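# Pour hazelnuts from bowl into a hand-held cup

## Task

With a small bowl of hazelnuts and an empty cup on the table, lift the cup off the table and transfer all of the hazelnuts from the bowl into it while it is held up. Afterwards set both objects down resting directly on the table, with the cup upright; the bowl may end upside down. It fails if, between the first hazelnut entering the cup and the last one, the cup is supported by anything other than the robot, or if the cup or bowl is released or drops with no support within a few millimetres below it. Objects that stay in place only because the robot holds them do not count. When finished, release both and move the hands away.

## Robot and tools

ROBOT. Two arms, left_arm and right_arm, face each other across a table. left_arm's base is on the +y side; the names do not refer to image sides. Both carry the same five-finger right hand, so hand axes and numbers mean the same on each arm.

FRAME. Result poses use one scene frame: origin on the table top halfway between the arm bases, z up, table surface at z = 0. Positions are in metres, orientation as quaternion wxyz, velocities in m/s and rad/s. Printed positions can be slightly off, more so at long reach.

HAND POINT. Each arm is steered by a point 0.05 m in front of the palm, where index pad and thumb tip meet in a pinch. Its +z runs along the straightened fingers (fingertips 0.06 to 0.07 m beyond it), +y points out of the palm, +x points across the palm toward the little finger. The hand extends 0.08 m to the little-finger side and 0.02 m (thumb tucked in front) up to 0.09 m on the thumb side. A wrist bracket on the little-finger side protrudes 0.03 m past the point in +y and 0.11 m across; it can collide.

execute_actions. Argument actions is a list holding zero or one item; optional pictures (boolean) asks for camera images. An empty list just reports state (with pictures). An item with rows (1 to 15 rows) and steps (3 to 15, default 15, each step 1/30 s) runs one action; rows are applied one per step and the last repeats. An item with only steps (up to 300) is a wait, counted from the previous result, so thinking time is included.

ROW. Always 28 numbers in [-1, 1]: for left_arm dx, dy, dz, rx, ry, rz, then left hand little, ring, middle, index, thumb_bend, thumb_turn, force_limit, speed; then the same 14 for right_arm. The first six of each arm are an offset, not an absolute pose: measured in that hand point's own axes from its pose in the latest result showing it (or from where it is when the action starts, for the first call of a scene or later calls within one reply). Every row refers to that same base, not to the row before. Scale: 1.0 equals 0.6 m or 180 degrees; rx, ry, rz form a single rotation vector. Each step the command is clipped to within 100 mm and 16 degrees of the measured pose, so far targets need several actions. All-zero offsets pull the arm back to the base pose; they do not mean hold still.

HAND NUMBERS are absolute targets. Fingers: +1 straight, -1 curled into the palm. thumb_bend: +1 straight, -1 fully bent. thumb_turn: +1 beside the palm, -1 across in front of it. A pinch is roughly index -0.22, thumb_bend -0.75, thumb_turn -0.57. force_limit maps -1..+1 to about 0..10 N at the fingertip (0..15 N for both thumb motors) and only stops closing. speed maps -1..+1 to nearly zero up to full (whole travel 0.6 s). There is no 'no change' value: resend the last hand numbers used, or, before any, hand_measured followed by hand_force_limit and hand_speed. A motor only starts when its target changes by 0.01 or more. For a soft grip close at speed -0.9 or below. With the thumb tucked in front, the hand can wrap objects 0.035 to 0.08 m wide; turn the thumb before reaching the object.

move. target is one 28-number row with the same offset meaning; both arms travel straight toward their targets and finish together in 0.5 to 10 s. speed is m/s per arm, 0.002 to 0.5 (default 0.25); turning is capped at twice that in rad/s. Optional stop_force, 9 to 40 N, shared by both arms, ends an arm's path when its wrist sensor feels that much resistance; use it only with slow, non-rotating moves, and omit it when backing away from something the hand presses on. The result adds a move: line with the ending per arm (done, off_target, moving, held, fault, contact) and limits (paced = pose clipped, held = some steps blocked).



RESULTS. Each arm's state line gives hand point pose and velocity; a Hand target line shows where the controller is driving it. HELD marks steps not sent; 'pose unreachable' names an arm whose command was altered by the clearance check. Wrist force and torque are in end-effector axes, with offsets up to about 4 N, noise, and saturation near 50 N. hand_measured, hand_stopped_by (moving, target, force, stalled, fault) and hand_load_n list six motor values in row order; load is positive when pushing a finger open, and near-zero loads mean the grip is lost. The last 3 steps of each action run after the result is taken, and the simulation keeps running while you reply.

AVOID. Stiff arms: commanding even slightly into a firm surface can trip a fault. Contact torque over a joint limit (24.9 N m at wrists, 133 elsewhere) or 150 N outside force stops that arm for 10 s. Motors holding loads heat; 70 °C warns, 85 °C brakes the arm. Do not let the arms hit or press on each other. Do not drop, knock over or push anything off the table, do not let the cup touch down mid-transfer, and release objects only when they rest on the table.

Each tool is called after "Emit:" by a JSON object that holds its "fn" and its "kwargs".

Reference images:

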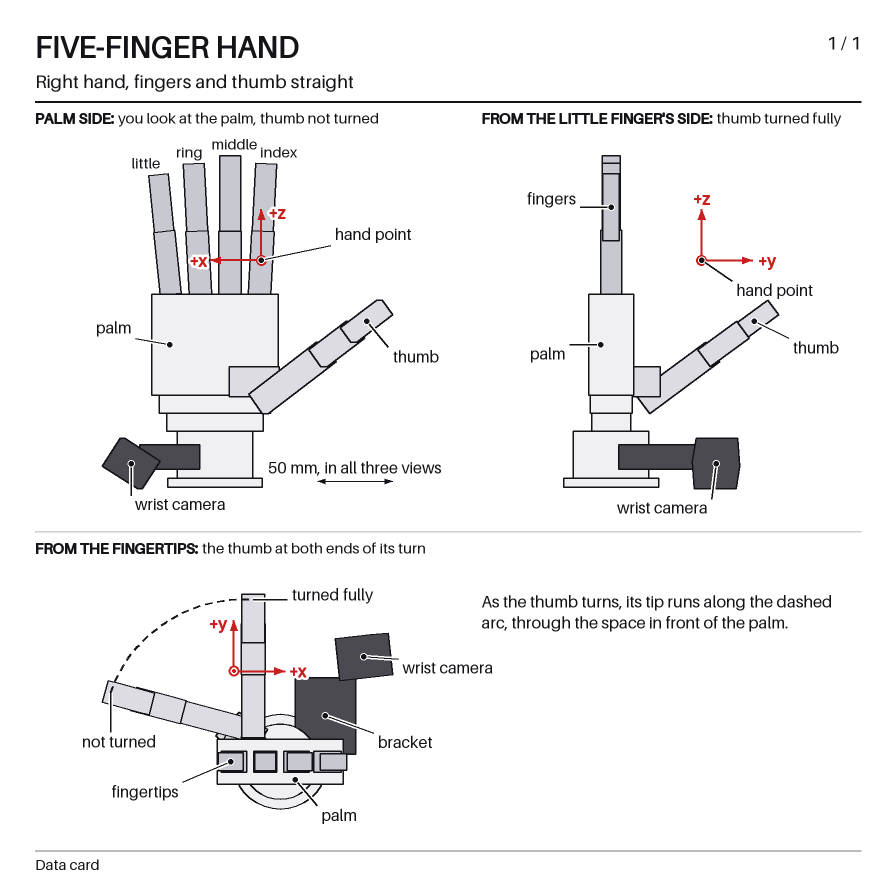

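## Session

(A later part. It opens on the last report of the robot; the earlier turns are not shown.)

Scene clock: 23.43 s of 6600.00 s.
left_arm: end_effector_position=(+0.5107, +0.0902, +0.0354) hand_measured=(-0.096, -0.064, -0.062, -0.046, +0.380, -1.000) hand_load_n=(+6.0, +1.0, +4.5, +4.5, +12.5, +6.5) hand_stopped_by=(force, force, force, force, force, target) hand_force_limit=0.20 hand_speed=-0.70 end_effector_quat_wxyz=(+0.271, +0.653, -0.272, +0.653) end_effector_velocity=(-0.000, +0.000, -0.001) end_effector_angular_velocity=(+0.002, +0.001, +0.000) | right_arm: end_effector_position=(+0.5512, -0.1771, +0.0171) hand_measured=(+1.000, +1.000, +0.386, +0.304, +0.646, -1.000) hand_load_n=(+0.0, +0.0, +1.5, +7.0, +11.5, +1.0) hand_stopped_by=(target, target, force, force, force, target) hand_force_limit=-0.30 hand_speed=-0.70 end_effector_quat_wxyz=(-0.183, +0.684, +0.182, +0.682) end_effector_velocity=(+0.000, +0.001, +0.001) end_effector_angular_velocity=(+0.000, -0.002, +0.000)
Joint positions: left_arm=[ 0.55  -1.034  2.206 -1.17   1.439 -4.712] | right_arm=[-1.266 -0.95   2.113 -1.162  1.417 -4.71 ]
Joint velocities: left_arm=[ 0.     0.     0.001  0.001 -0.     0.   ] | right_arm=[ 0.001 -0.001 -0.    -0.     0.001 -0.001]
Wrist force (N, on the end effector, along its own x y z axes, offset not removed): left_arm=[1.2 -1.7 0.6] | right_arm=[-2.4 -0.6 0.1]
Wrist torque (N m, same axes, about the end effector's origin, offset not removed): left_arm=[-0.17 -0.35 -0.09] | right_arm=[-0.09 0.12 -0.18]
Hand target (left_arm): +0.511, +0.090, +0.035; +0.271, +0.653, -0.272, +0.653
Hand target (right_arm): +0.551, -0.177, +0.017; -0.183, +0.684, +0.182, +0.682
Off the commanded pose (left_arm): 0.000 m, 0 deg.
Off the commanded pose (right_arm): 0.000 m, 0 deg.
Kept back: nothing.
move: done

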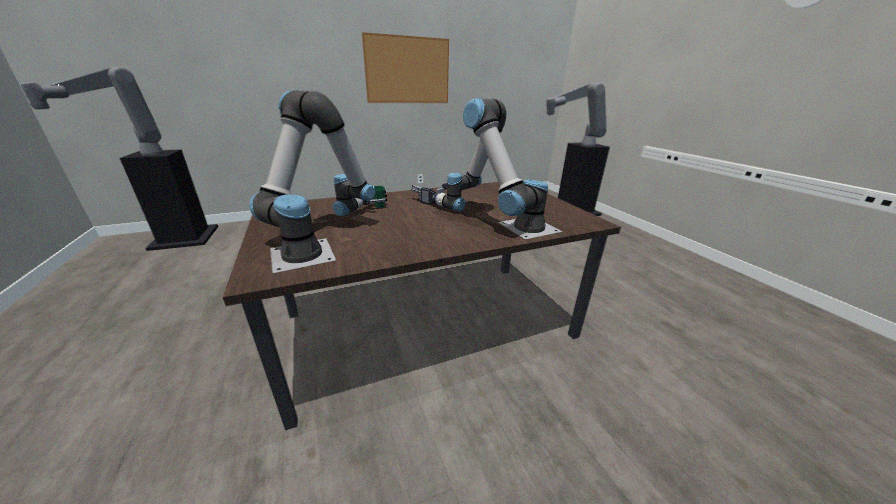

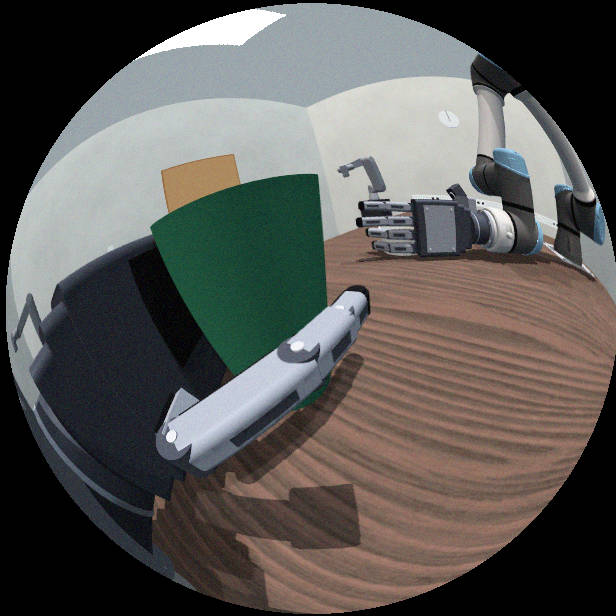

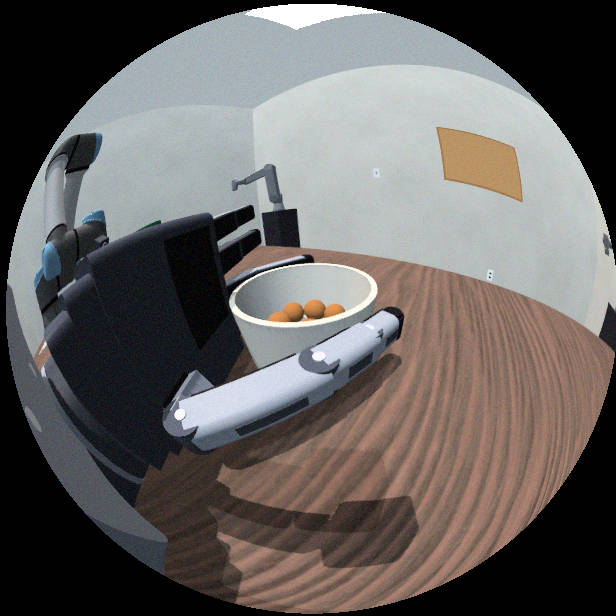

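Emit:
{"fn": "execute_actions", "kwargs": {"actions": [{"rows": [[0,0,0,0,0,0,-1,-1,-1,-1,-1,-1,0.2,-0.7,0,0,0,0,0,0,1,1,0.3,0.3,1,-1,0,-0.5],[0,0,0,0,0,0,-1,-1,-1,-1,-1,-1,0.2,-0.7,0,0,0,0,0,0,1,1,0.3,0.3,1,-1,0,-0.5],[0,0,0,0,0,0,-1,-1,-1,-1,-1,-1,0.2,-0.7,0,0,0,0,0,0,1,1,0.3,0.3,1,-1,0,-0.5],[0,0,0,0,0,0,-1,-1,-1,-1,-1,-1,0.2,-0.7,0,0,0,0,0,0,1,1,0.3,0.3,1,-1,0,-0.5],[0,0,0,0,0,0,-1,-1,-1,-1,-1,-1,0.2,-0.7,0,0,0,0,0,0,1,1,0.3,0.3,1,-1,0,-0.5],[0,0,0,0,0,0,-1,-1,-1,-1,-1,-1,0.2,-0.7,0,0,0,0,0,0,1,1,0.3,0.3,1,-1,0,-0.5],[0,0,0,0,0,0,-1,-1,-1,-1,-1,-1,0.2,-0.7,0,0,0,0,0,0,1,1,0.3,0.3,1,-1,0,-0.5],[0,0,0,0,0,0,-1,-1,-1,-1,-1,-1,0.2,-0.7,0,0,0,0,0,0,1,1,0.3,0.3,1,-1,0,-0.5],[0,0,0,0,0,0,-1,-1,-1,-1,-1,-1,0.2,-0.7,0,0,0,0,0,0,1,1,0.3,0.3,1,-1,0,-0.5],[0,0,0,0,0,0,-1,-1,-1,-1,-1,-1,0.2,-0.7,0,0,0,0,0,0,1,1,0.3,0.3,1,-1,0,-0.5],[0,0,0,0,0,0,-1,-1,-1,-1,-1,-1,0.2,-0.7,0,0,0,0,0,0,1,1,0.3,0.3,1,-1,0,-0.5],[0,0,0,0,0,0,-1,-1,-1,-1,-1,-1,0.2,-0.7,0,0,0,0,0,0,1,1,-0.2,-0.2,1,-1,-0.3,-0.8]], "steps": 15}]}}

Emit:
{"fn": "wait", "kwargs": {"seconds": 0.7}}

Scene clock: 24.30 s of 6600.00 s.
left_arm: end_effector_position=(+0.5107, +0.0902, +0.0354) hand_measured=(-0.096, -0.064, -0.062, -0.046, +0.380, -1.000) hand_load_n=(+6.0, +1.0, +4.5, +4.5, +12.5, +6.5) hand_stopped_by=(force, force, force, force, force, target) hand_force_limit=0.20 hand_speed=-0.70 end_effector_quat_wxyz=(+0.271, +0.653, -0.272, +0.653) end_effector_velocity=(-0.000, +0.000, -0.000) end_effector_angular_velocity=(+0.001, +0.000, +0.000) | right_arm: end_effector_position=(+0.5512, -0.1771, +0.0171) hand_measured=(+1.000, +1.000, +0.386, +0.304, +0.796, -1.000) hand_load_n=(+0.0, +0.0, +0.0, +0.5, +0.0, +0.0) hand_stopped_by=(target, target, moving, moving, moving, target) hand_force_limit=-0.30 hand_speed=-0.80 end_effector_quat_wxyz=(-0.183, +0.684, +0.182, +0.682) end_effector_velocity=(-0.000, -0.000, -0.000) end_effector_angular_velocity=(-0.001, +0.000, +0.000)
Joint positions: left_arm=[ 0.55  -1.034  2.206 -1.17   1.439 -4.712] | right_arm=[-1.266 -0.95   2.113 -1.162  1.417 -4.71 ]
Joint velocities: left_arm=[0. 0. 0. 0. 0. 0.] | right_arm=[-0.     0.001  0.     0.    -0.    -0.001]
Wrist force (N, on the end effector, along its own x y z axes, offset not removed): left_arm=[2.6 1.0 -1.8] | right_arm=[-3.8 -1.5 1.4]
Wrist torque (N m, same axes, about the end effector's origin, offset not removed): left_arm=[0.21 -0.56 0.14] | right_arm=[-0.14 0.29 -0.36]
Steps of this call (steps 1 to 14: nothing new was sent; steps 15 to 26: the first 12 steps of this action). Readings (end_effector_position | what the end effector reports):
15: left_arm (+0.5107, +0.0902, +0.0354) | right_arm (+0.5512, -0.1771, +0.0171) | left_arm hand_measured=(-0.096, -0.064, -0.062, -0.046, +0.380, -1.000) hand_load_n=(+6.0, +1.0, +4.5, +4.5, +12.5, +6.5) hand_stopped_by=(force, force, force, force, force, target) hand_force_limit=0.20 hand_speed=-0.70 | right_arm hand_measured=(+1.000, +1.000, +0.386, +0.304, +0.646, -1.000) hand_load_n=(+0.0, +0.0, +1.5, +7.0, +11.5, +1.0) hand_stopped_by=(target, target, force, force, moving, target) hand_force_limit=0.00 hand_speed=-0.50
16: left_arm (+0.5107, +0.0902, +0.0354) | right_arm (+0.5512, -0.1771, +0.0171) | left_arm hand_measured=(-0.096, -0.064, -0.062, -0.046, +0.380, -1.000) hand_load_n=(+6.0, +1.0, +4.5, +4.5, +12.5, +6.5) hand_stopped_by=(force, force, force, force, force, target) hand_force_limit=0.20 hand_speed=-0.70 | right_arm hand_measured=(+1.000, +1.000, +0.386, +0.304, +0.646, -1.000) hand_load_n=(+0.0, +0.0, +1.5, +7.0, +11.5, +1.0) hand_stopped_by=(target, target, force, force, moving, target) hand_force_limit=0.00 hand_speed=-0.50
18: left_arm (+0.5107, +0.0902, +0.0354) | right_arm (+0.5512, -0.1771, +0.0171) | left_arm hand_measured=(-0.096, -0.064, -0.062, -0.046, +0.380, -1.000) hand_load_n=(+6.0, +1.0, +4.5, +4.5, +12.5, +6.5) hand_stopped_by=(force, force, force, force, force, target) hand_force_limit=0.20 hand_speed=-0.70 | right_arm hand_measured=(+1.000, +1.000, +0.386, +0.304, +0.660, -1.000) hand_load_n=(+0.0, +0.0, +1.0, +6.5, +9.5, +1.0) hand_stopped_by=(target, target, force, force, moving, target) hand_force_limit=0.00 hand_speed=-0.50
22: left_arm (+0.5107, +0.0902, +0.0354) | right_arm (+0.5512, -0.1771, +0.0171) | left_arm hand_measured=(-0.096, -0.064, -0.062, -0.046, +0.380, -1.000) hand_load_n=(+6.0, +1.0, +4.5, +4.5, +12.5, +6.5) hand_stopped_by=(force, force, force, force, force, target) hand_force_limit=0.20 hand_speed=-0.70 | right_arm hand_measured=(+1.000, +1.000, +0.386, +0.304, +0.726, -1.000) hand_load_n=(+0.0, +0.0, +0.0, +3.0, +3.5, +0.5) hand_stopped_by=(target, target, force, force, moving, target) hand_force_limit=0.00 hand_speed=-0.50
26: the state above

Scene clock: 25.10 s of 6600.00 s.
left_arm: end_effector_position=(+0.5107, +0.0902, +0.0354) hand_measured=(-0.096, -0.064, -0.062, -0.046, +0.380, -1.000) hand_load_n=(+6.0, +1.0, +4.5, +4.5, +12.5, +6.5) hand_stopped_by=(force, force, force, force, force, target) hand_force_limit=0.20 hand_speed=-0.70 end_effector_quat_wxyz=(+0.271, +0.653, -0.272, +0.653) end_effector_velocity=(+0.000, +0.000, +0.000) end_effector_angular_velocity=(+0.000, -0.000, +0.001) | right_arm: end_effector_position=(+0.5512, -0.1771, +0.0171) hand_measured=(+1.000, +1.000, +0.288, +0.250, +0.964, -1.000) hand_load_n=(+0.0, +0.0, +0.5, +0.0, +0.0, +0.0) hand_stopped_by=(target, target, force, force, moving, target) hand_force_limit=-0.30 hand_speed=-0.80 end_effector_quat_wxyz=(-0.183, +0.684, +0.182, +0.682) end_effector_velocity=(-0.000, -0.000, -0.001) end_effector_angular_velocity=(-0.000, +0.001, -0.001)
Joint positions: left_arm=[ 0.55  -1.034  2.206 -1.17   1.439 -4.712] | right_arm=[-1.266 -0.95   2.113 -1.162  1.417 -4.71 ]
Joint velocities: left_arm=[ 0. -0.  0.  0. -0.  0.] | right_arm=[0.    0.001 0.    0.    0.001 0.   ]
Wrist force (N, on the end effector, along its own x y z axes, offset not removed): left_arm=[2.9 0.9 0.1] | right_arm=[-0.7 -1.6 2.6]
Wrist torque (N m, same axes, about the end effector's origin, offset not removed): left_arm=[0.13 -0.59 0.23] | right_arm=[-0.32 0.00 -0.05]
Hand target (left_arm): +0.511, +0.090, +0.035; +0.271, +0.653, -0.272, +0.653
Hand target (right_arm): +0.551, -0.177, +0.017; -0.183, +0.684, +0.182, +0.682
Off the commanded pose (left_arm): 0.000 m, 0 deg.
Off the commanded pose (right_arm): 0.000 m, 0 deg.
Kept back: nothing.
Steps of this call (steps 1 to 3: the last 3 steps of your previous action; steps 4 to 24: nothing new was sent). Readings (end_effector_position | what the end effector reports):
1: left_arm (+0.5107, +0.0902, +0.0354) | right_arm (+0.5512, -0.1771, +0.0171) | left_arm hand_measured=(-0.096, -0.064, -0.062, -0.046, +0.380, -1.000) hand_load_n=(+6.0, +1.0, +4.5, +4.5, +12.5, +6.5) hand_stopped_by=(force, force, force, force, force, target) hand_force_limit=0.20 hand_speed=-0.70 | right_arm hand_measured=(+1.000, +1.000, +0.386, +0.304, +0.804, -1.000) hand_load_n=(+0.0, +0.0, +0.0, +0.5, +0.0, +0.0) hand_stopped_by=(target, target, moving, moving, moving, target) hand_force_limit=-0.30 hand_speed=-0.80
2: left_arm (+0.5107, +0.0902, +0.0354) | right_arm (+0.5512, -0.1771, +0.0171) | left_arm hand_measured=(-0.096, -0.064, -0.062, -0.046, +0.380, -1.000) hand_load_n=(+6.0, +1.0, +4.5, +4.5, +12.5, +6.5) hand_stopped_by=(force, force, force, force, force, target) hand_force_limit=0.20 hand_speed=-0.70 | right_arm hand_measured=(+1.000, +1.000, +0.386, +0.304, +0.810, -1.000) hand_load_n=(+0.0, +0.0, +0.0, +0.5, +0.0, +0.0) hand_stopped_by=(target, target, moving, moving, moving, target) hand_force_limit=-0.30 hand_speed=-0.80
4: left_arm (+0.5107, +0.0902, +0.0354) | right_arm (+0.5512, -0.1771, +0.0171) | left_arm hand_measured=(-0.096, -0.064, -0.062, -0.046, +0.380, -1.000) hand_load_n=(+6.0, +1.0, +4.5, +4.5, +12.5, +6.5) hand_stopped_by=(force, force, force, force, force, target) hand_force_limit=0.20 hand_speed=-0.70 | right_arm hand_measured=(+1.000, +1.000, +0.364, +0.282, +0.824, -1.000) hand_load_n=(+0.0, +0.0, +0.0, +0.5, +0.0, +0.0) hand_stopped_by=(target, target, moving, moving, moving, target) hand_force_limit=-0.30 hand_speed=-0.80
8: left_arm (+0.5107, +0.0902, +0.0354) | right_arm (+0.5512, -0.1771, +0.0171) | left_arm hand_measured=(-0.096, -0.064, -0.062, -0.046, +0.380, -1.000) hand_load_n=(+6.0, +1.0, +4.5, +4.5, +12.5, +6.5) hand_stopped_by=(force, force, force, force, force, target) hand_force_limit=0.20 hand_speed=-0.70 | right_arm hand_measured=(+1.000, +1.000, +0.320, +0.250, +0.854, -1.000) hand_load_n=(+0.0, +0.0, +0.0, +3.0, +3.0, +0.5) hand_stopped_by=(target, target, moving, force, moving, target) hand_force_limit=-0.30 hand_speed=-0.80
24: the state above

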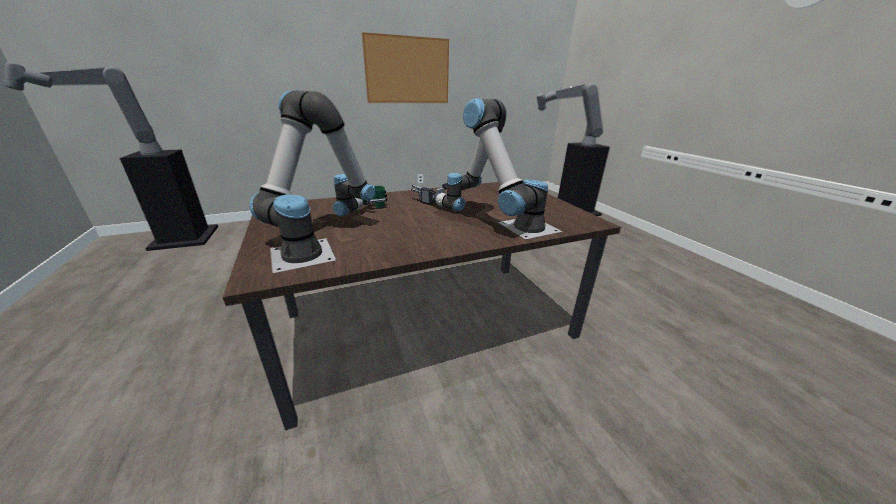

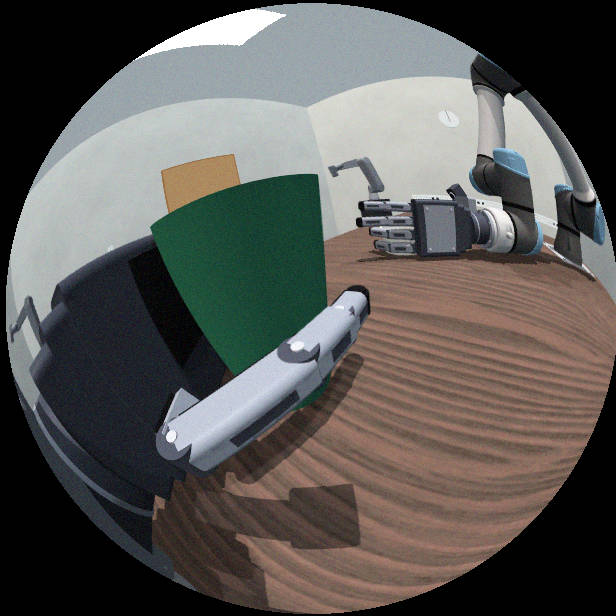

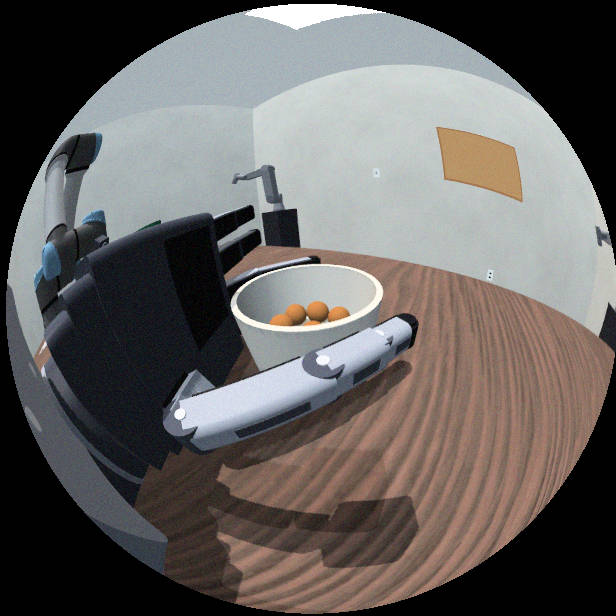

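Emit:
{"fn": "move", "kwargs": {"target": [0,0,0,0,0,0,-1,-1,-1,-1,-1,-1,0.2,-0.7,0,0.008,0.02,0,0,0,1,1,0.4,0.4,1,-1,-0.3,-0.5], "speed": 0.025}}

Emit:
{"fn": "move", "kwargs": {"target": [0,0,0,0,0,0,-1,-1,-1,-1,-1,-1,0.2,-0.7,0,0,0,0,0,0,1,1,-0.3,-0.3,1,-1,0,-0.8]}}

Scene clock: 26.27 s of 6600.00 s.
left_arm: end_effector_position=(+0.5107, +0.0902, +0.0354) hand_measured=(-0.096, -0.064, -0.062, -0.046, +0.380, -1.000) hand_load_n=(+6.0, +1.0, +4.5, +4.5, +12.5, +6.5) hand_stopped_by=(force, force, force, force, force, target) hand_force_limit=0.20 hand_speed=-0.70 end_effector_quat_wxyz=(+0.271, +0.653, -0.272, +0.653) end_effector_velocity=(-0.001, -0.001, +0.000) end_effector_angular_velocity=(-0.000, -0.000, -0.002) | right_arm: end_effector_position=(+0.5638, -0.1752, +0.0171) hand_measured=(+1.000, +1.000, +0.400, +0.400, +1.000, -1.000) hand_load_n=(+0.0, +0.0, +0.0, +0.0, +0.0, +0.0) hand_stopped_by=(target, target, target, target, target, target) hand_force_limit=-0.30 hand_speed=-0.50 end_effector_quat_wxyz=(-0.183, +0.684, +0.182, +0.682) end_effector_velocity=(+0.002, +0.000, +0.000) end_effector_angular_velocity=(-0.000, -0.001, -0.000)
Joint positions: left_arm=[ 0.55  -1.034  2.206 -1.17   1.439 -4.712] | right_arm=[-1.273 -0.937  2.081 -1.142  1.411 -4.71 ]
Joint velocities: left_arm=[-0.001  0.     0.    -0.001  0.001  0.   ] | right_arm=[-0.001  0.002 -0.005  0.002 -0.001 -0.001]
Wrist force (N, on the end effector, along its own x y z axes, offset not removed): left_arm=[1.3 2.5 -1.7] | right_arm=[-0.9 -0.3 -2.7]
Wrist torque (N m, same axes, about the end effector's origin, offset not removed): left_arm=[0.53 -0.16 0.10] | right_arm=[0.16 0.20 -0.19]
Hand target (left_arm): +0.511, +0.090, +0.035; +0.271, +0.653, -0.272, +0.653
Hand target (right_arm): +0.564, -0.175, +0.017; -0.183, +0.684, +0.182, +0.682
Off the commanded pose (left_arm): 0.000 m, 0 deg.
Off the commanded pose (right_arm): 0.000 m, 0 deg.
Kept back: nothing.
move: done

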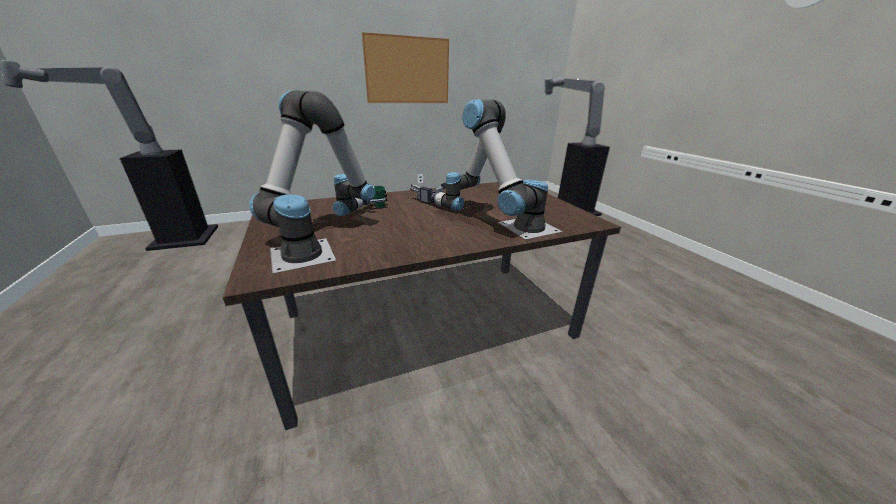

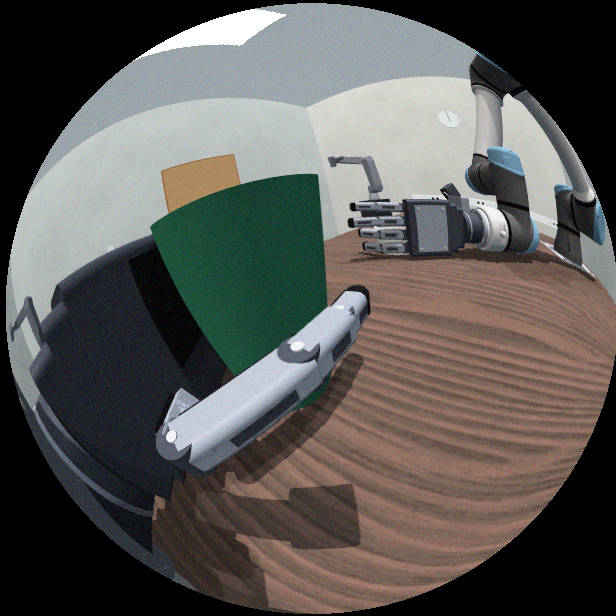

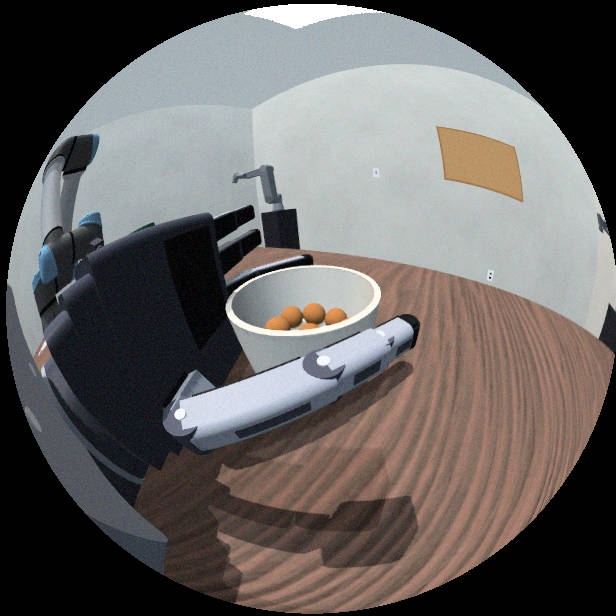

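Scene clock: 27.23 s of 6600.00 s.
left_arm: end_effector_position=(+0.5107, +0.0902, +0.0354) hand_measured=(-0.096, -0.064, -0.062, -0.046, +0.380, -1.000) hand_load_n=(+6.0, +1.0, +4.5, +4.5, +12.5, +6.5) hand_stopped_by=(force, force, force, force, force, target) hand_force_limit=0.20 hand_speed=-0.70 end_effector_quat_wxyz=(+0.271, +0.653, -0.272, +0.653) end_effector_velocity=(+0.000, +0.000, +0.000) end_effector_angular_velocity=(-0.000, -0.000, +0.000) | right_arm: end_effector_position=(+0.5638, -0.1753, +0.0171) hand_measured=(+1.000, +1.000, +0.226, +0.170, +1.000, -1.000) hand_load_n=(+0.0, +0.0, +3.0, +6.5, +1.5, +0.5) hand_stopped_by=(target, target, force, force, target, target) hand_force_limit=0.00 hand_speed=-0.80 end_effector_quat_wxyz=(-0.183, +0.684, +0.182, +0.682) end_effector_velocity=(+0.000, -0.000, -0.000) end_effector_angular_velocity=(-0.001, -0.000, -0.000)
Joint positions: left_arm=[ 0.55  -1.034  2.206 -1.17   1.439 -4.712] | right_arm=[-1.273 -0.937  2.081 -1.142  1.411 -4.71 ]
Joint velocities: left_arm=[ 0.    -0.001  0.     0.     0.    -0.   ] | right_arm=[-0.     0.    -0.     0.     0.    -0.001]
Wrist force (N, on the end effector, along its own x y z axes, offset not removed): left_arm=[2.2 2.1 0.4] | right_arm=[-1.0 -0.2 2.2]
Wrist torque (N m, same axes, about the end effector's origin, offset not removed): left_arm=[0.24 -0.39 0.06] | right_arm=[-0.15 -0.11 0.03]
Hand target (left_arm): +0.511, +0.090, +0.035; +0.271, +0.653, -0.272, +0.653
Hand target (right_arm): +0.564, -0.175, +0.017; -0.183, +0.684, +0.182, +0.682
Off the commanded pose (left_arm): 0.000 m, 0 deg.
Off the commanded pose (right_arm): 0.000 m, 0 deg.
Kept back: nothing.
move: done

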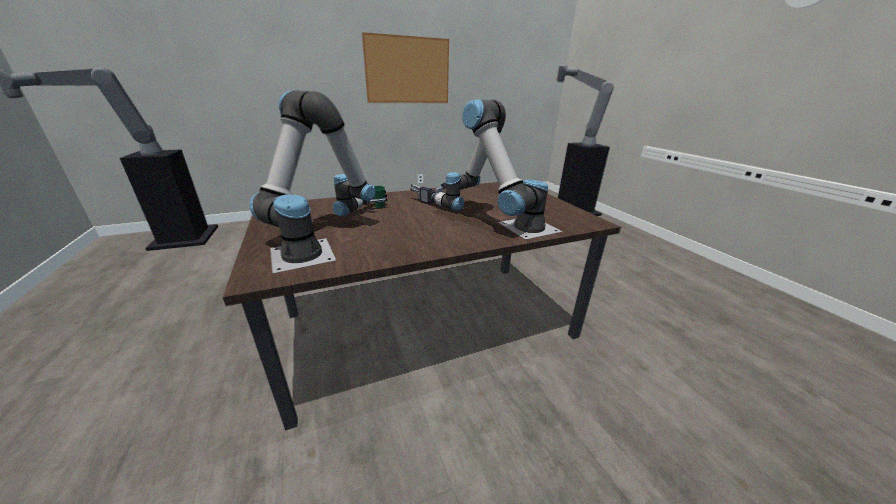

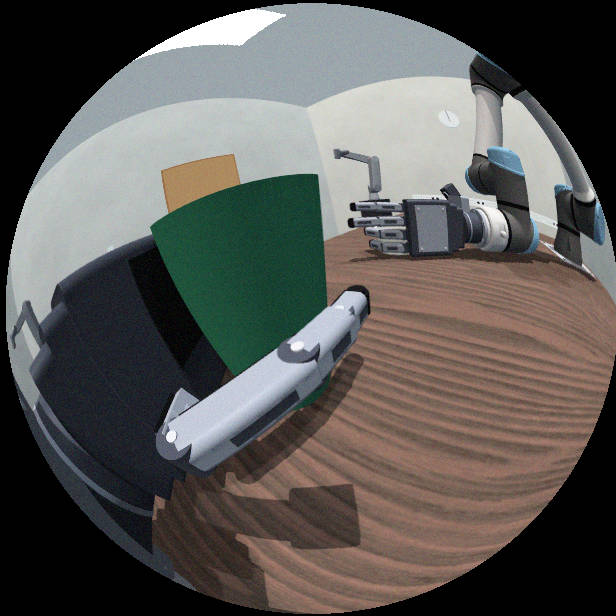

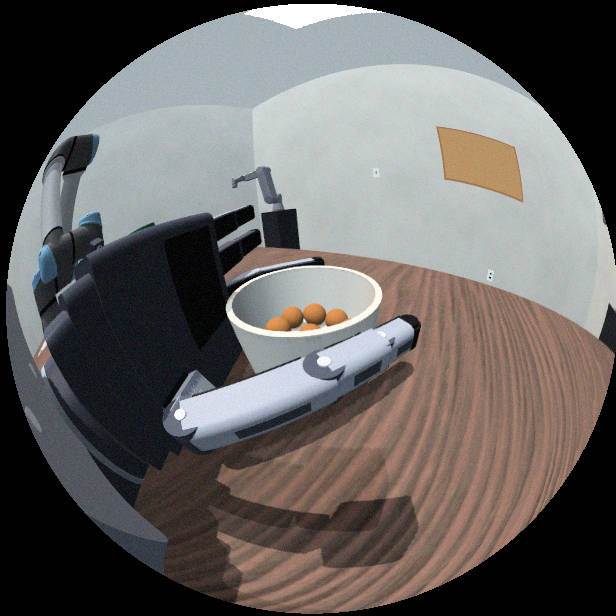

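Emit:
{"fn": "move", "kwargs": {"target": [0.08,0,0,0,0,0,-1,-0.98,-1,-1,-1,-1,0.2,-0.85,0.08,0,0,0,0,0,1,1,-0.4,-0.3,0.8,-1,0.4,-0.85], "speed": 0.04}}

Scene clock: 33.43 s of 6600.00 s.
left_arm: end_effector_position=(+0.5107, +0.0902, +0.0832) hand_measured=(-0.096, -0.086, -0.062, -0.046, +0.380, -1.000) hand_load_n=(+3.5, +6.5, +3.5, +4.0, +13.0, +8.0) hand_stopped_by=(force, force, force, force, force, target) hand_force_limit=0.20 hand_speed=-0.85 end_effector_quat_wxyz=(+0.271, +0.653, -0.272, +0.653) end_effector_velocity=(+0.000, +0.000, +0.002) end_effector_angular_velocity=(+0.000, +0.000, +0.000) | right_arm: end_effector_position=(+0.5639, -0.1752, +0.0649) hand_measured=(+1.000, +1.000, +0.212, +0.170, +0.968, -1.000) hand_load_n=(+0.0, +0.0, +7.5, +5.5, +9.5, +2.5) hand_stopped_by=(target, target, force, force, force, target) hand_force_limit=0.40 hand_speed=-0.85 end_effector_quat_wxyz=(-0.183, +0.684, +0.182, +0.682) end_effector_velocity=(-0.000, +0.000, +0.001) end_effector_angular_velocity=(+0.000, +0.001, -0.000)
Joint positions: left_arm=[ 0.549 -1.158  2.196 -1.036  1.439 -4.712] | right_arm=[-1.273 -1.051  2.077 -1.025  1.41  -4.71 ]
Joint velocities: left_arm=[ 0.    -0.005 -0.001  0.006  0.    -0.   ] | right_arm=[ 0.    -0.004 -0.     0.006  0.     0.   ]
Wrist force (N, on the end effector, along its own x y z axes, offset not removed): left_arm=[0.1 4.4 0.0] | right_arm=[-0.9 -0.9 1.1]
Wrist torque (N m, same axes, about the end effector's origin, offset not removed): left_arm=[0.56 -0.24 0.09] | right_arm=[-0.19 -0.20 -0.03]
Hand target (left_arm): +0.511, +0.090, +0.083; +0.271, +0.653, -0.272, +0.653
Hand target (right_arm): +0.564, -0.175, +0.065; -0.183, +0.684, +0.182, +0.682
Off the commanded pose (left_arm): 0.000 m, 0 deg.
Off the commanded pose (right_arm): 0.000 m, 0 deg.
Kept back: nothing.
After step 110, 0.97 s passed at rest.
move: done

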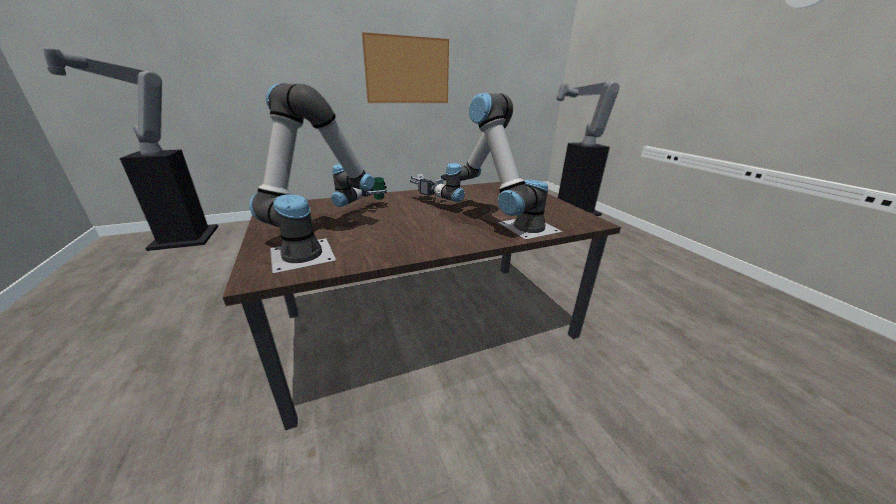

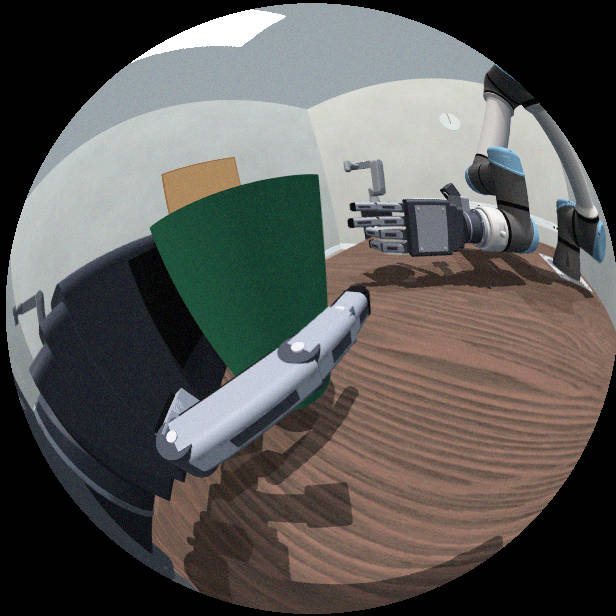

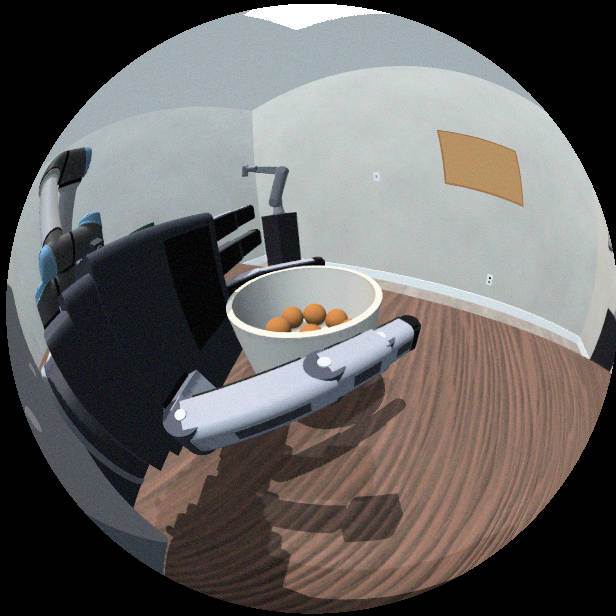

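Emit:
{"fn": "move", "kwargs": {"target": [0.041,0.405,-0.120,-0.328,0.0727,0.126,-1,-0.98,-1,-1,-1,-1,0.2,-0.85,0.358,-0.131,-0.144,0.111,0,0,1,1,-0.4,-0.3,0.8,-1,0.4,-0.85], "speed": 0.25}}

Scene clock: 37.73 s of 6600.00 s.
left_arm: end_effector_position=(+0.2880, -0.0301, +0.1078) hand_measured=(-0.096, -0.086, -0.062, -0.046, +0.380, -1.000) hand_load_n=(+3.5, +6.5, +3.5, +4.0, +13.0, +8.0) hand_stopped_by=(force, force, force, force, force, target) hand_force_limit=0.20 hand_speed=-0.85 end_effector_quat_wxyz=(+0.455, +0.299, -0.641, +0.541) end_effector_velocity=(-0.002, -0.002, +0.000) end_effector_angular_velocity=(+0.003, -0.005, -0.009) | right_arm: end_effector_position=(+0.4504, -0.1505, +0.2798) hand_measured=(+1.000, +1.000, +0.212, +0.170, +0.968, -1.000) hand_load_n=(+0.0, +0.0, +7.5, +5.5, +9.5, +2.5) hand_stopped_by=(target, target, force, force, force, target) hand_force_limit=0.40 hand_speed=-0.85 end_effector_quat_wxyz=(-0.299, +0.642, +0.297, +0.641) end_effector_velocity=(-0.000, -0.000, +0.002) end_effector_angular_velocity=(-0.002, +0.000, +0.002)
Joint positions: left_arm=[ 0.434 -1.122  1.933 -0.809  2.371 -4.276] | right_arm=[-1.353 -1.653  2.116 -0.463  0.983 -4.71 ]
Joint velocities: left_arm=[-0.003  0.002 -0.009  0.013  0.006  0.008] | right_arm=[-0.002 -0.002 -0.003  0.007 -0.004 -0.002]
Wrist force (N, on the end effector, along its own x y z axes, offset not removed): left_arm=[-0.1 1.1 -2.4] | right_arm=[-1.3 0.7 4.1]
Wrist torque (N m, same axes, about the end effector's origin, offset not removed): left_arm=[0.24 -0.10 0.11] | right_arm=[-0.12 -0.17 -0.08]
Hand target (left_arm): +0.288, -0.030, +0.108; -0.455, -0.299, +0.642, -0.540
Hand target (right_arm): +0.450, -0.150, +0.280; -0.299, +0.642, +0.297, +0.640
Off the commanded pose (left_arm): 0.000 m, 0 deg.
Off the commanded pose (right_arm): 0.000 m, 0 deg.
Kept back: nothing.
move: done

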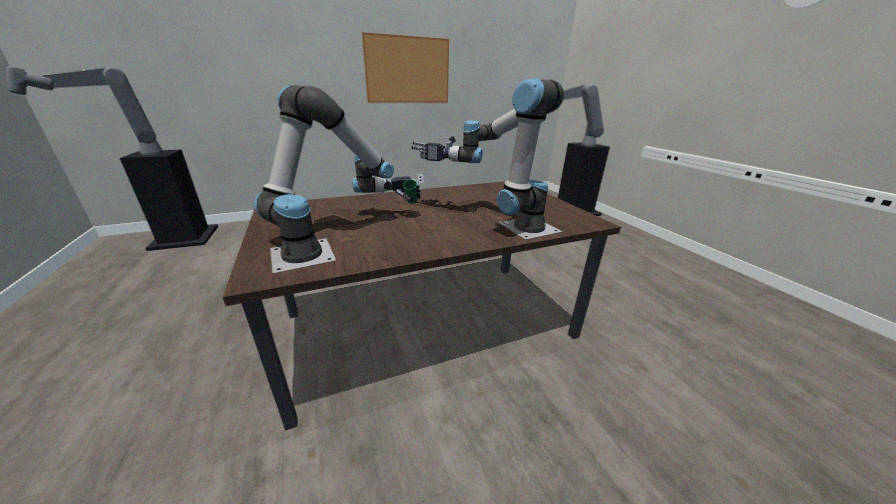

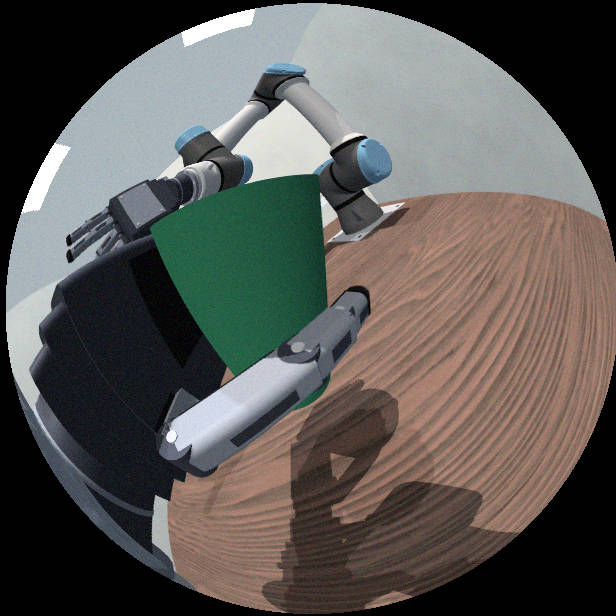

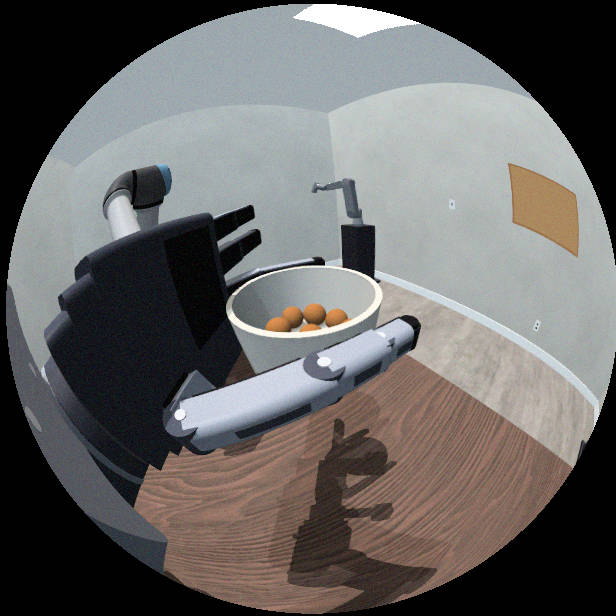

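Emit:
{"fn": "move", "kwargs": {"target": [0,-0.017,0.005,0.122,0,0,-1,-0.98,-1,-1,-1,-1,0.2,-0.85,-0.033,-0.499,-0.022,0.1345,-0.0424,0.1914,0.3,0.3,-0.4,-0.3,0.8,-1,0.4,-0.6], "speed": 0.2}}

Scene clock: 40.77 s of 6600.00 s.
left_arm: end_effector_position=(+0.2962, -0.0355, +0.1120) hand_measured=(-0.096, -0.086, -0.062, -0.046, +0.380, -1.000) hand_load_n=(+3.5, +6.5, +3.5, +4.0, +13.0, +8.0) hand_stopped_by=(force, force, force, force, force, target) hand_force_limit=0.20 hand_speed=-0.85 end_effector_quat_wxyz=(+0.390, +0.380, -0.527, +0.653) end_effector_velocity=(-0.001, -0.001, +0.000) end_effector_angular_velocity=(-0.002, -0.001, +0.001) | right_arm: end_effector_position=(+0.2128, +0.0321, +0.2609) hand_measured=(+0.300, +0.300, +0.212, +0.170, +0.968, -1.000) hand_load_n=(+0.0, +0.0, +7.5, +5.5, +9.5, +2.5) hand_stopped_by=(target, target, force, force, force, target) hand_force_limit=0.40 hand_speed=-0.60 end_effector_quat_wxyz=(-0.580, +0.665, +0.240, +0.405) end_effector_velocity=(-0.002, +0.001, +0.000) end_effector_angular_velocity=(+0.003, +0.002, +0.002)
Joint positions: left_arm=[ 0.294 -1.187  2.205 -1.182  1.877 -4.354] | right_arm=[-0.873 -1.653  2.089 -0.437  1.026 -4.098]
Joint velocities: left_arm=[-0.003  0.     0.001 -0.003 -0.003  0.   ] | right_arm=[ 0.004  0.001 -0.001 -0.003  0.002  0.004]
Wrist force (N, on the end effector, along its own x y z axes, offset not removed): left_arm=[2.7 2.4 -0.3] | right_arm=[-1.9 1.2 0.9]
Wrist torque (N m, same axes, about the end effector's origin, offset not removed): left_arm=[0.29 -0.50 0.10] | right_arm=[0.14 -0.05 -0.05]
Hand target (left_arm): +0.296, -0.035, +0.112; +0.390, +0.380, -0.527, +0.653
Hand target (right_arm): +0.213, +0.032, +0.261; -0.580, +0.665, +0.240, +0.405
Off the commanded pose (left_arm): 0.000 m, 0 deg.
Off the commanded pose (right_arm): 0.000 m, 0 deg.
Kept back: nothing.
move: done

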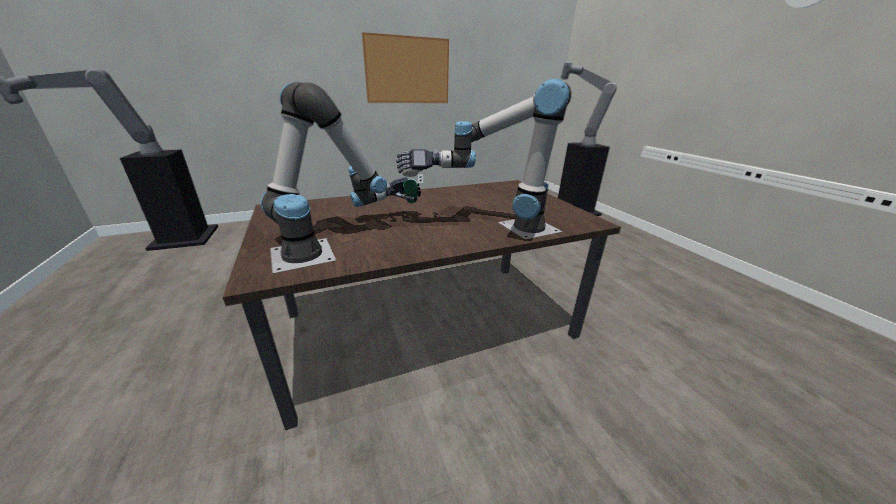

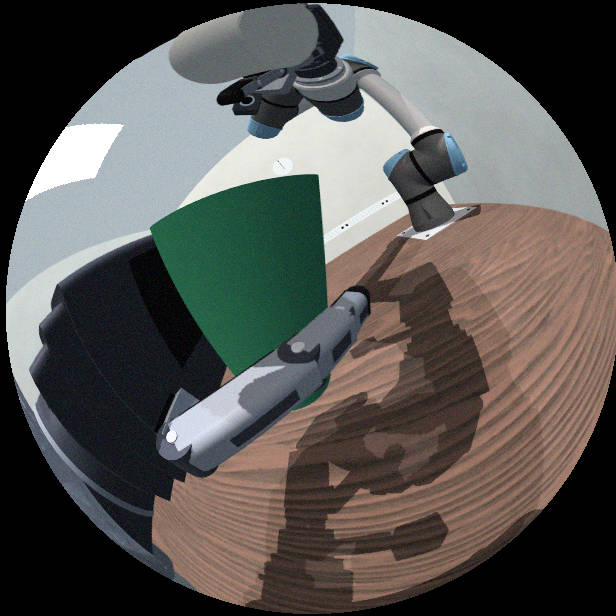

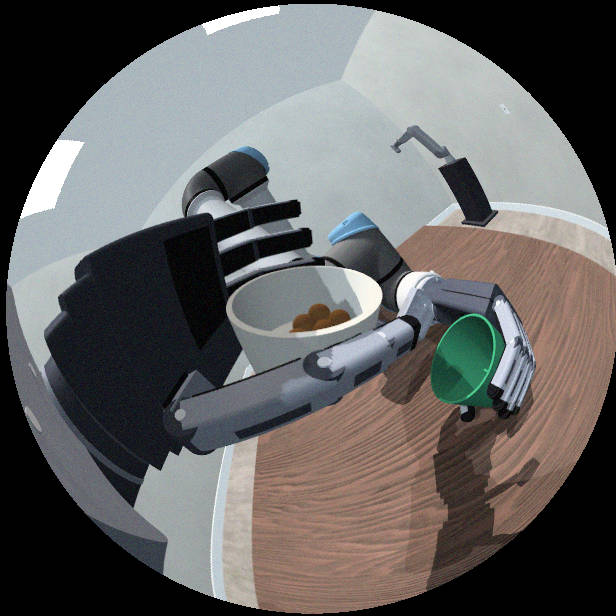

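Emit:
{"fn": "zoom_image", "kwargs": {"camera": "cam_low", "region": [360, 135, 480, 215]}}

Region (360, 135, 480, 215) of cam_low's 896x504 image, scaled by 4.200, with more detail than that image has.

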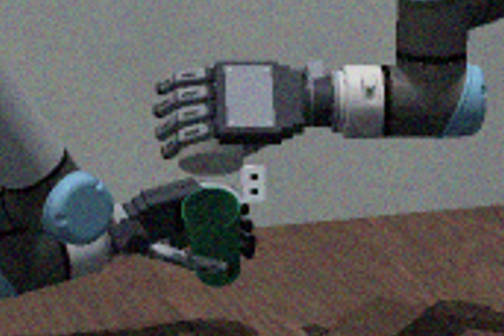

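Emit:
{"fn": "move", "kwargs": {"target": [0,0,0,0,0,0,-1,-0.98,-1,-1,-1,-1,0.2,-0.85,-0.018,0.054,0,0,0,0.111,0.3,0.3,-0.4,-0.3,0.8,-1,0.4,-0.6], "speed": 0.12}}

Scene clock: 43.13 s of 6600.00 s.
left_arm: end_effector_position=(+0.2962, -0.0355, +0.1120) hand_measured=(-0.096, -0.086, -0.062, -0.046, +0.380, -1.000) hand_load_n=(+3.5, +6.5, +3.5, +4.0, +13.0, +8.0) hand_stopped_by=(force, force, force, force, force, target) hand_force_limit=0.20 hand_speed=-0.85 end_effector_quat_wxyz=(+0.390, +0.380, -0.527, +0.653) end_effector_velocity=(+0.000, +0.000, -0.000) end_effector_angular_velocity=(+0.001, -0.000, +0.000) | right_arm: end_effector_position=(+0.2324, +0.0269, +0.2335) hand_measured=(+0.300, +0.300, +0.212, +0.170, +0.968, -1.000) hand_load_n=(+0.0, +0.0, +7.0, +5.0, +9.5, +2.0) hand_stopped_by=(target, target, force, force, force, target) hand_force_limit=0.40 hand_speed=-0.60 end_effector_quat_wxyz=(-0.641, +0.697, +0.121, +0.299) end_effector_velocity=(+0.000, -0.000, -0.001) end_effector_angular_velocity=(+0.004, +0.010, +0.001)
Joint positions: left_arm=[ 0.294 -1.187  2.205 -1.182  1.877 -4.354] | right_arm=[-0.981 -1.604  2.102 -0.498  0.918 -3.75 ]
Joint velocities: left_arm=[ 0.    -0.    -0.     0.001  0.     0.   ] | right_arm=[-0.003  0.001  0.001 -0.004 -0.004  0.012]
Wrist force (N, on the end effector, along its own x y z axes, offset not removed): left_arm=[0.2 3.0 -0.1] | right_arm=[-2.1 -0.4 1.2]
Wrist torque (N m, same axes, about the end effector's origin, offset not removed): left_arm=[0.42 -0.27 -0.04] | right_arm=[-0.08 0.18 -0.11]
Hand target (left_arm): +0.296, -0.035, +0.112; +0.390, +0.380, -0.527, +0.653
Hand target (right_arm): +0.232, +0.027, +0.233; -0.641, +0.697, +0.121, +0.299
Off the commanded pose (left_arm): 0.000 m, 0 deg.
Off the commanded pose (right_arm): 0.000 m, 0 deg.
Kept back: nothing.
move: done

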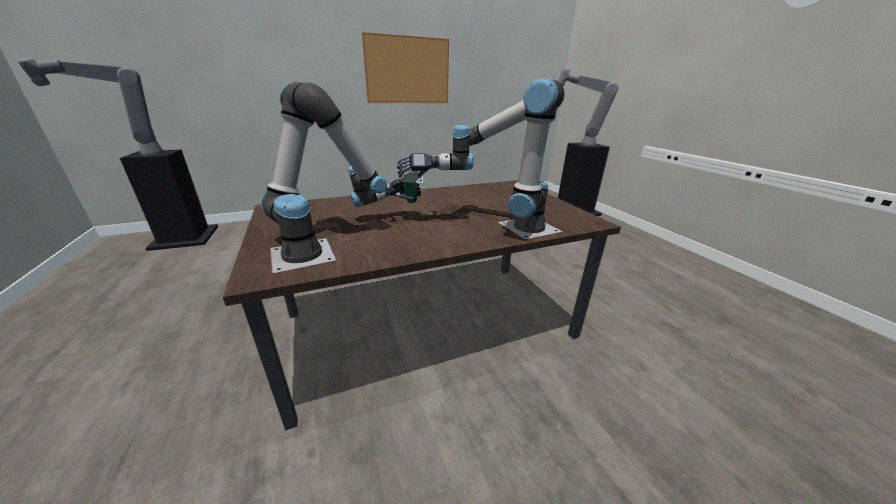

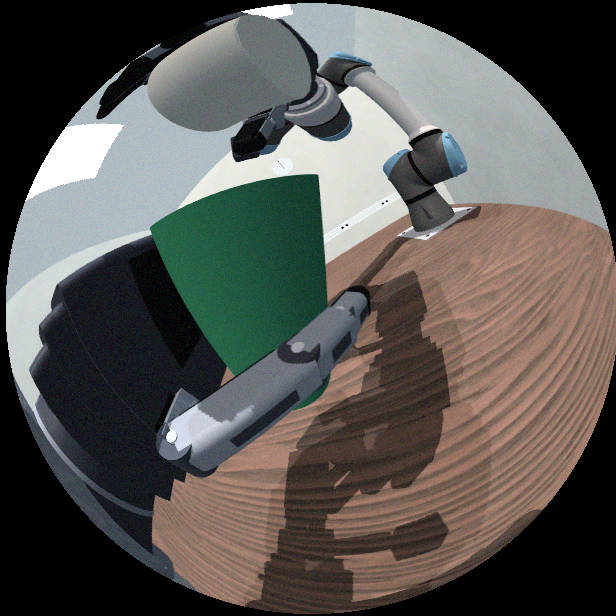

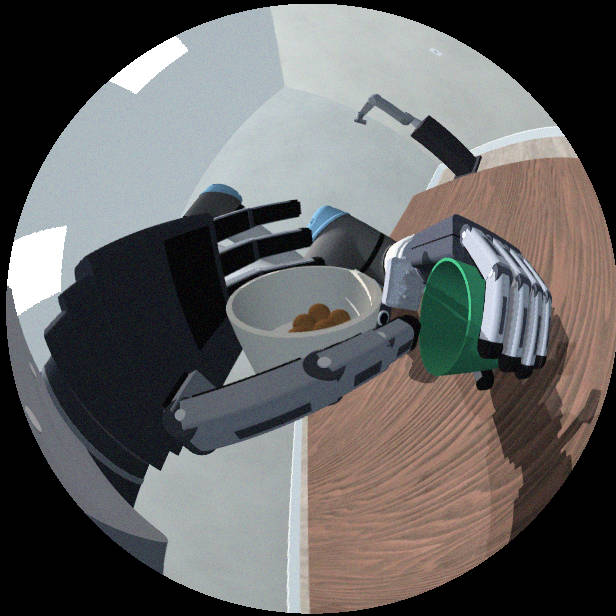

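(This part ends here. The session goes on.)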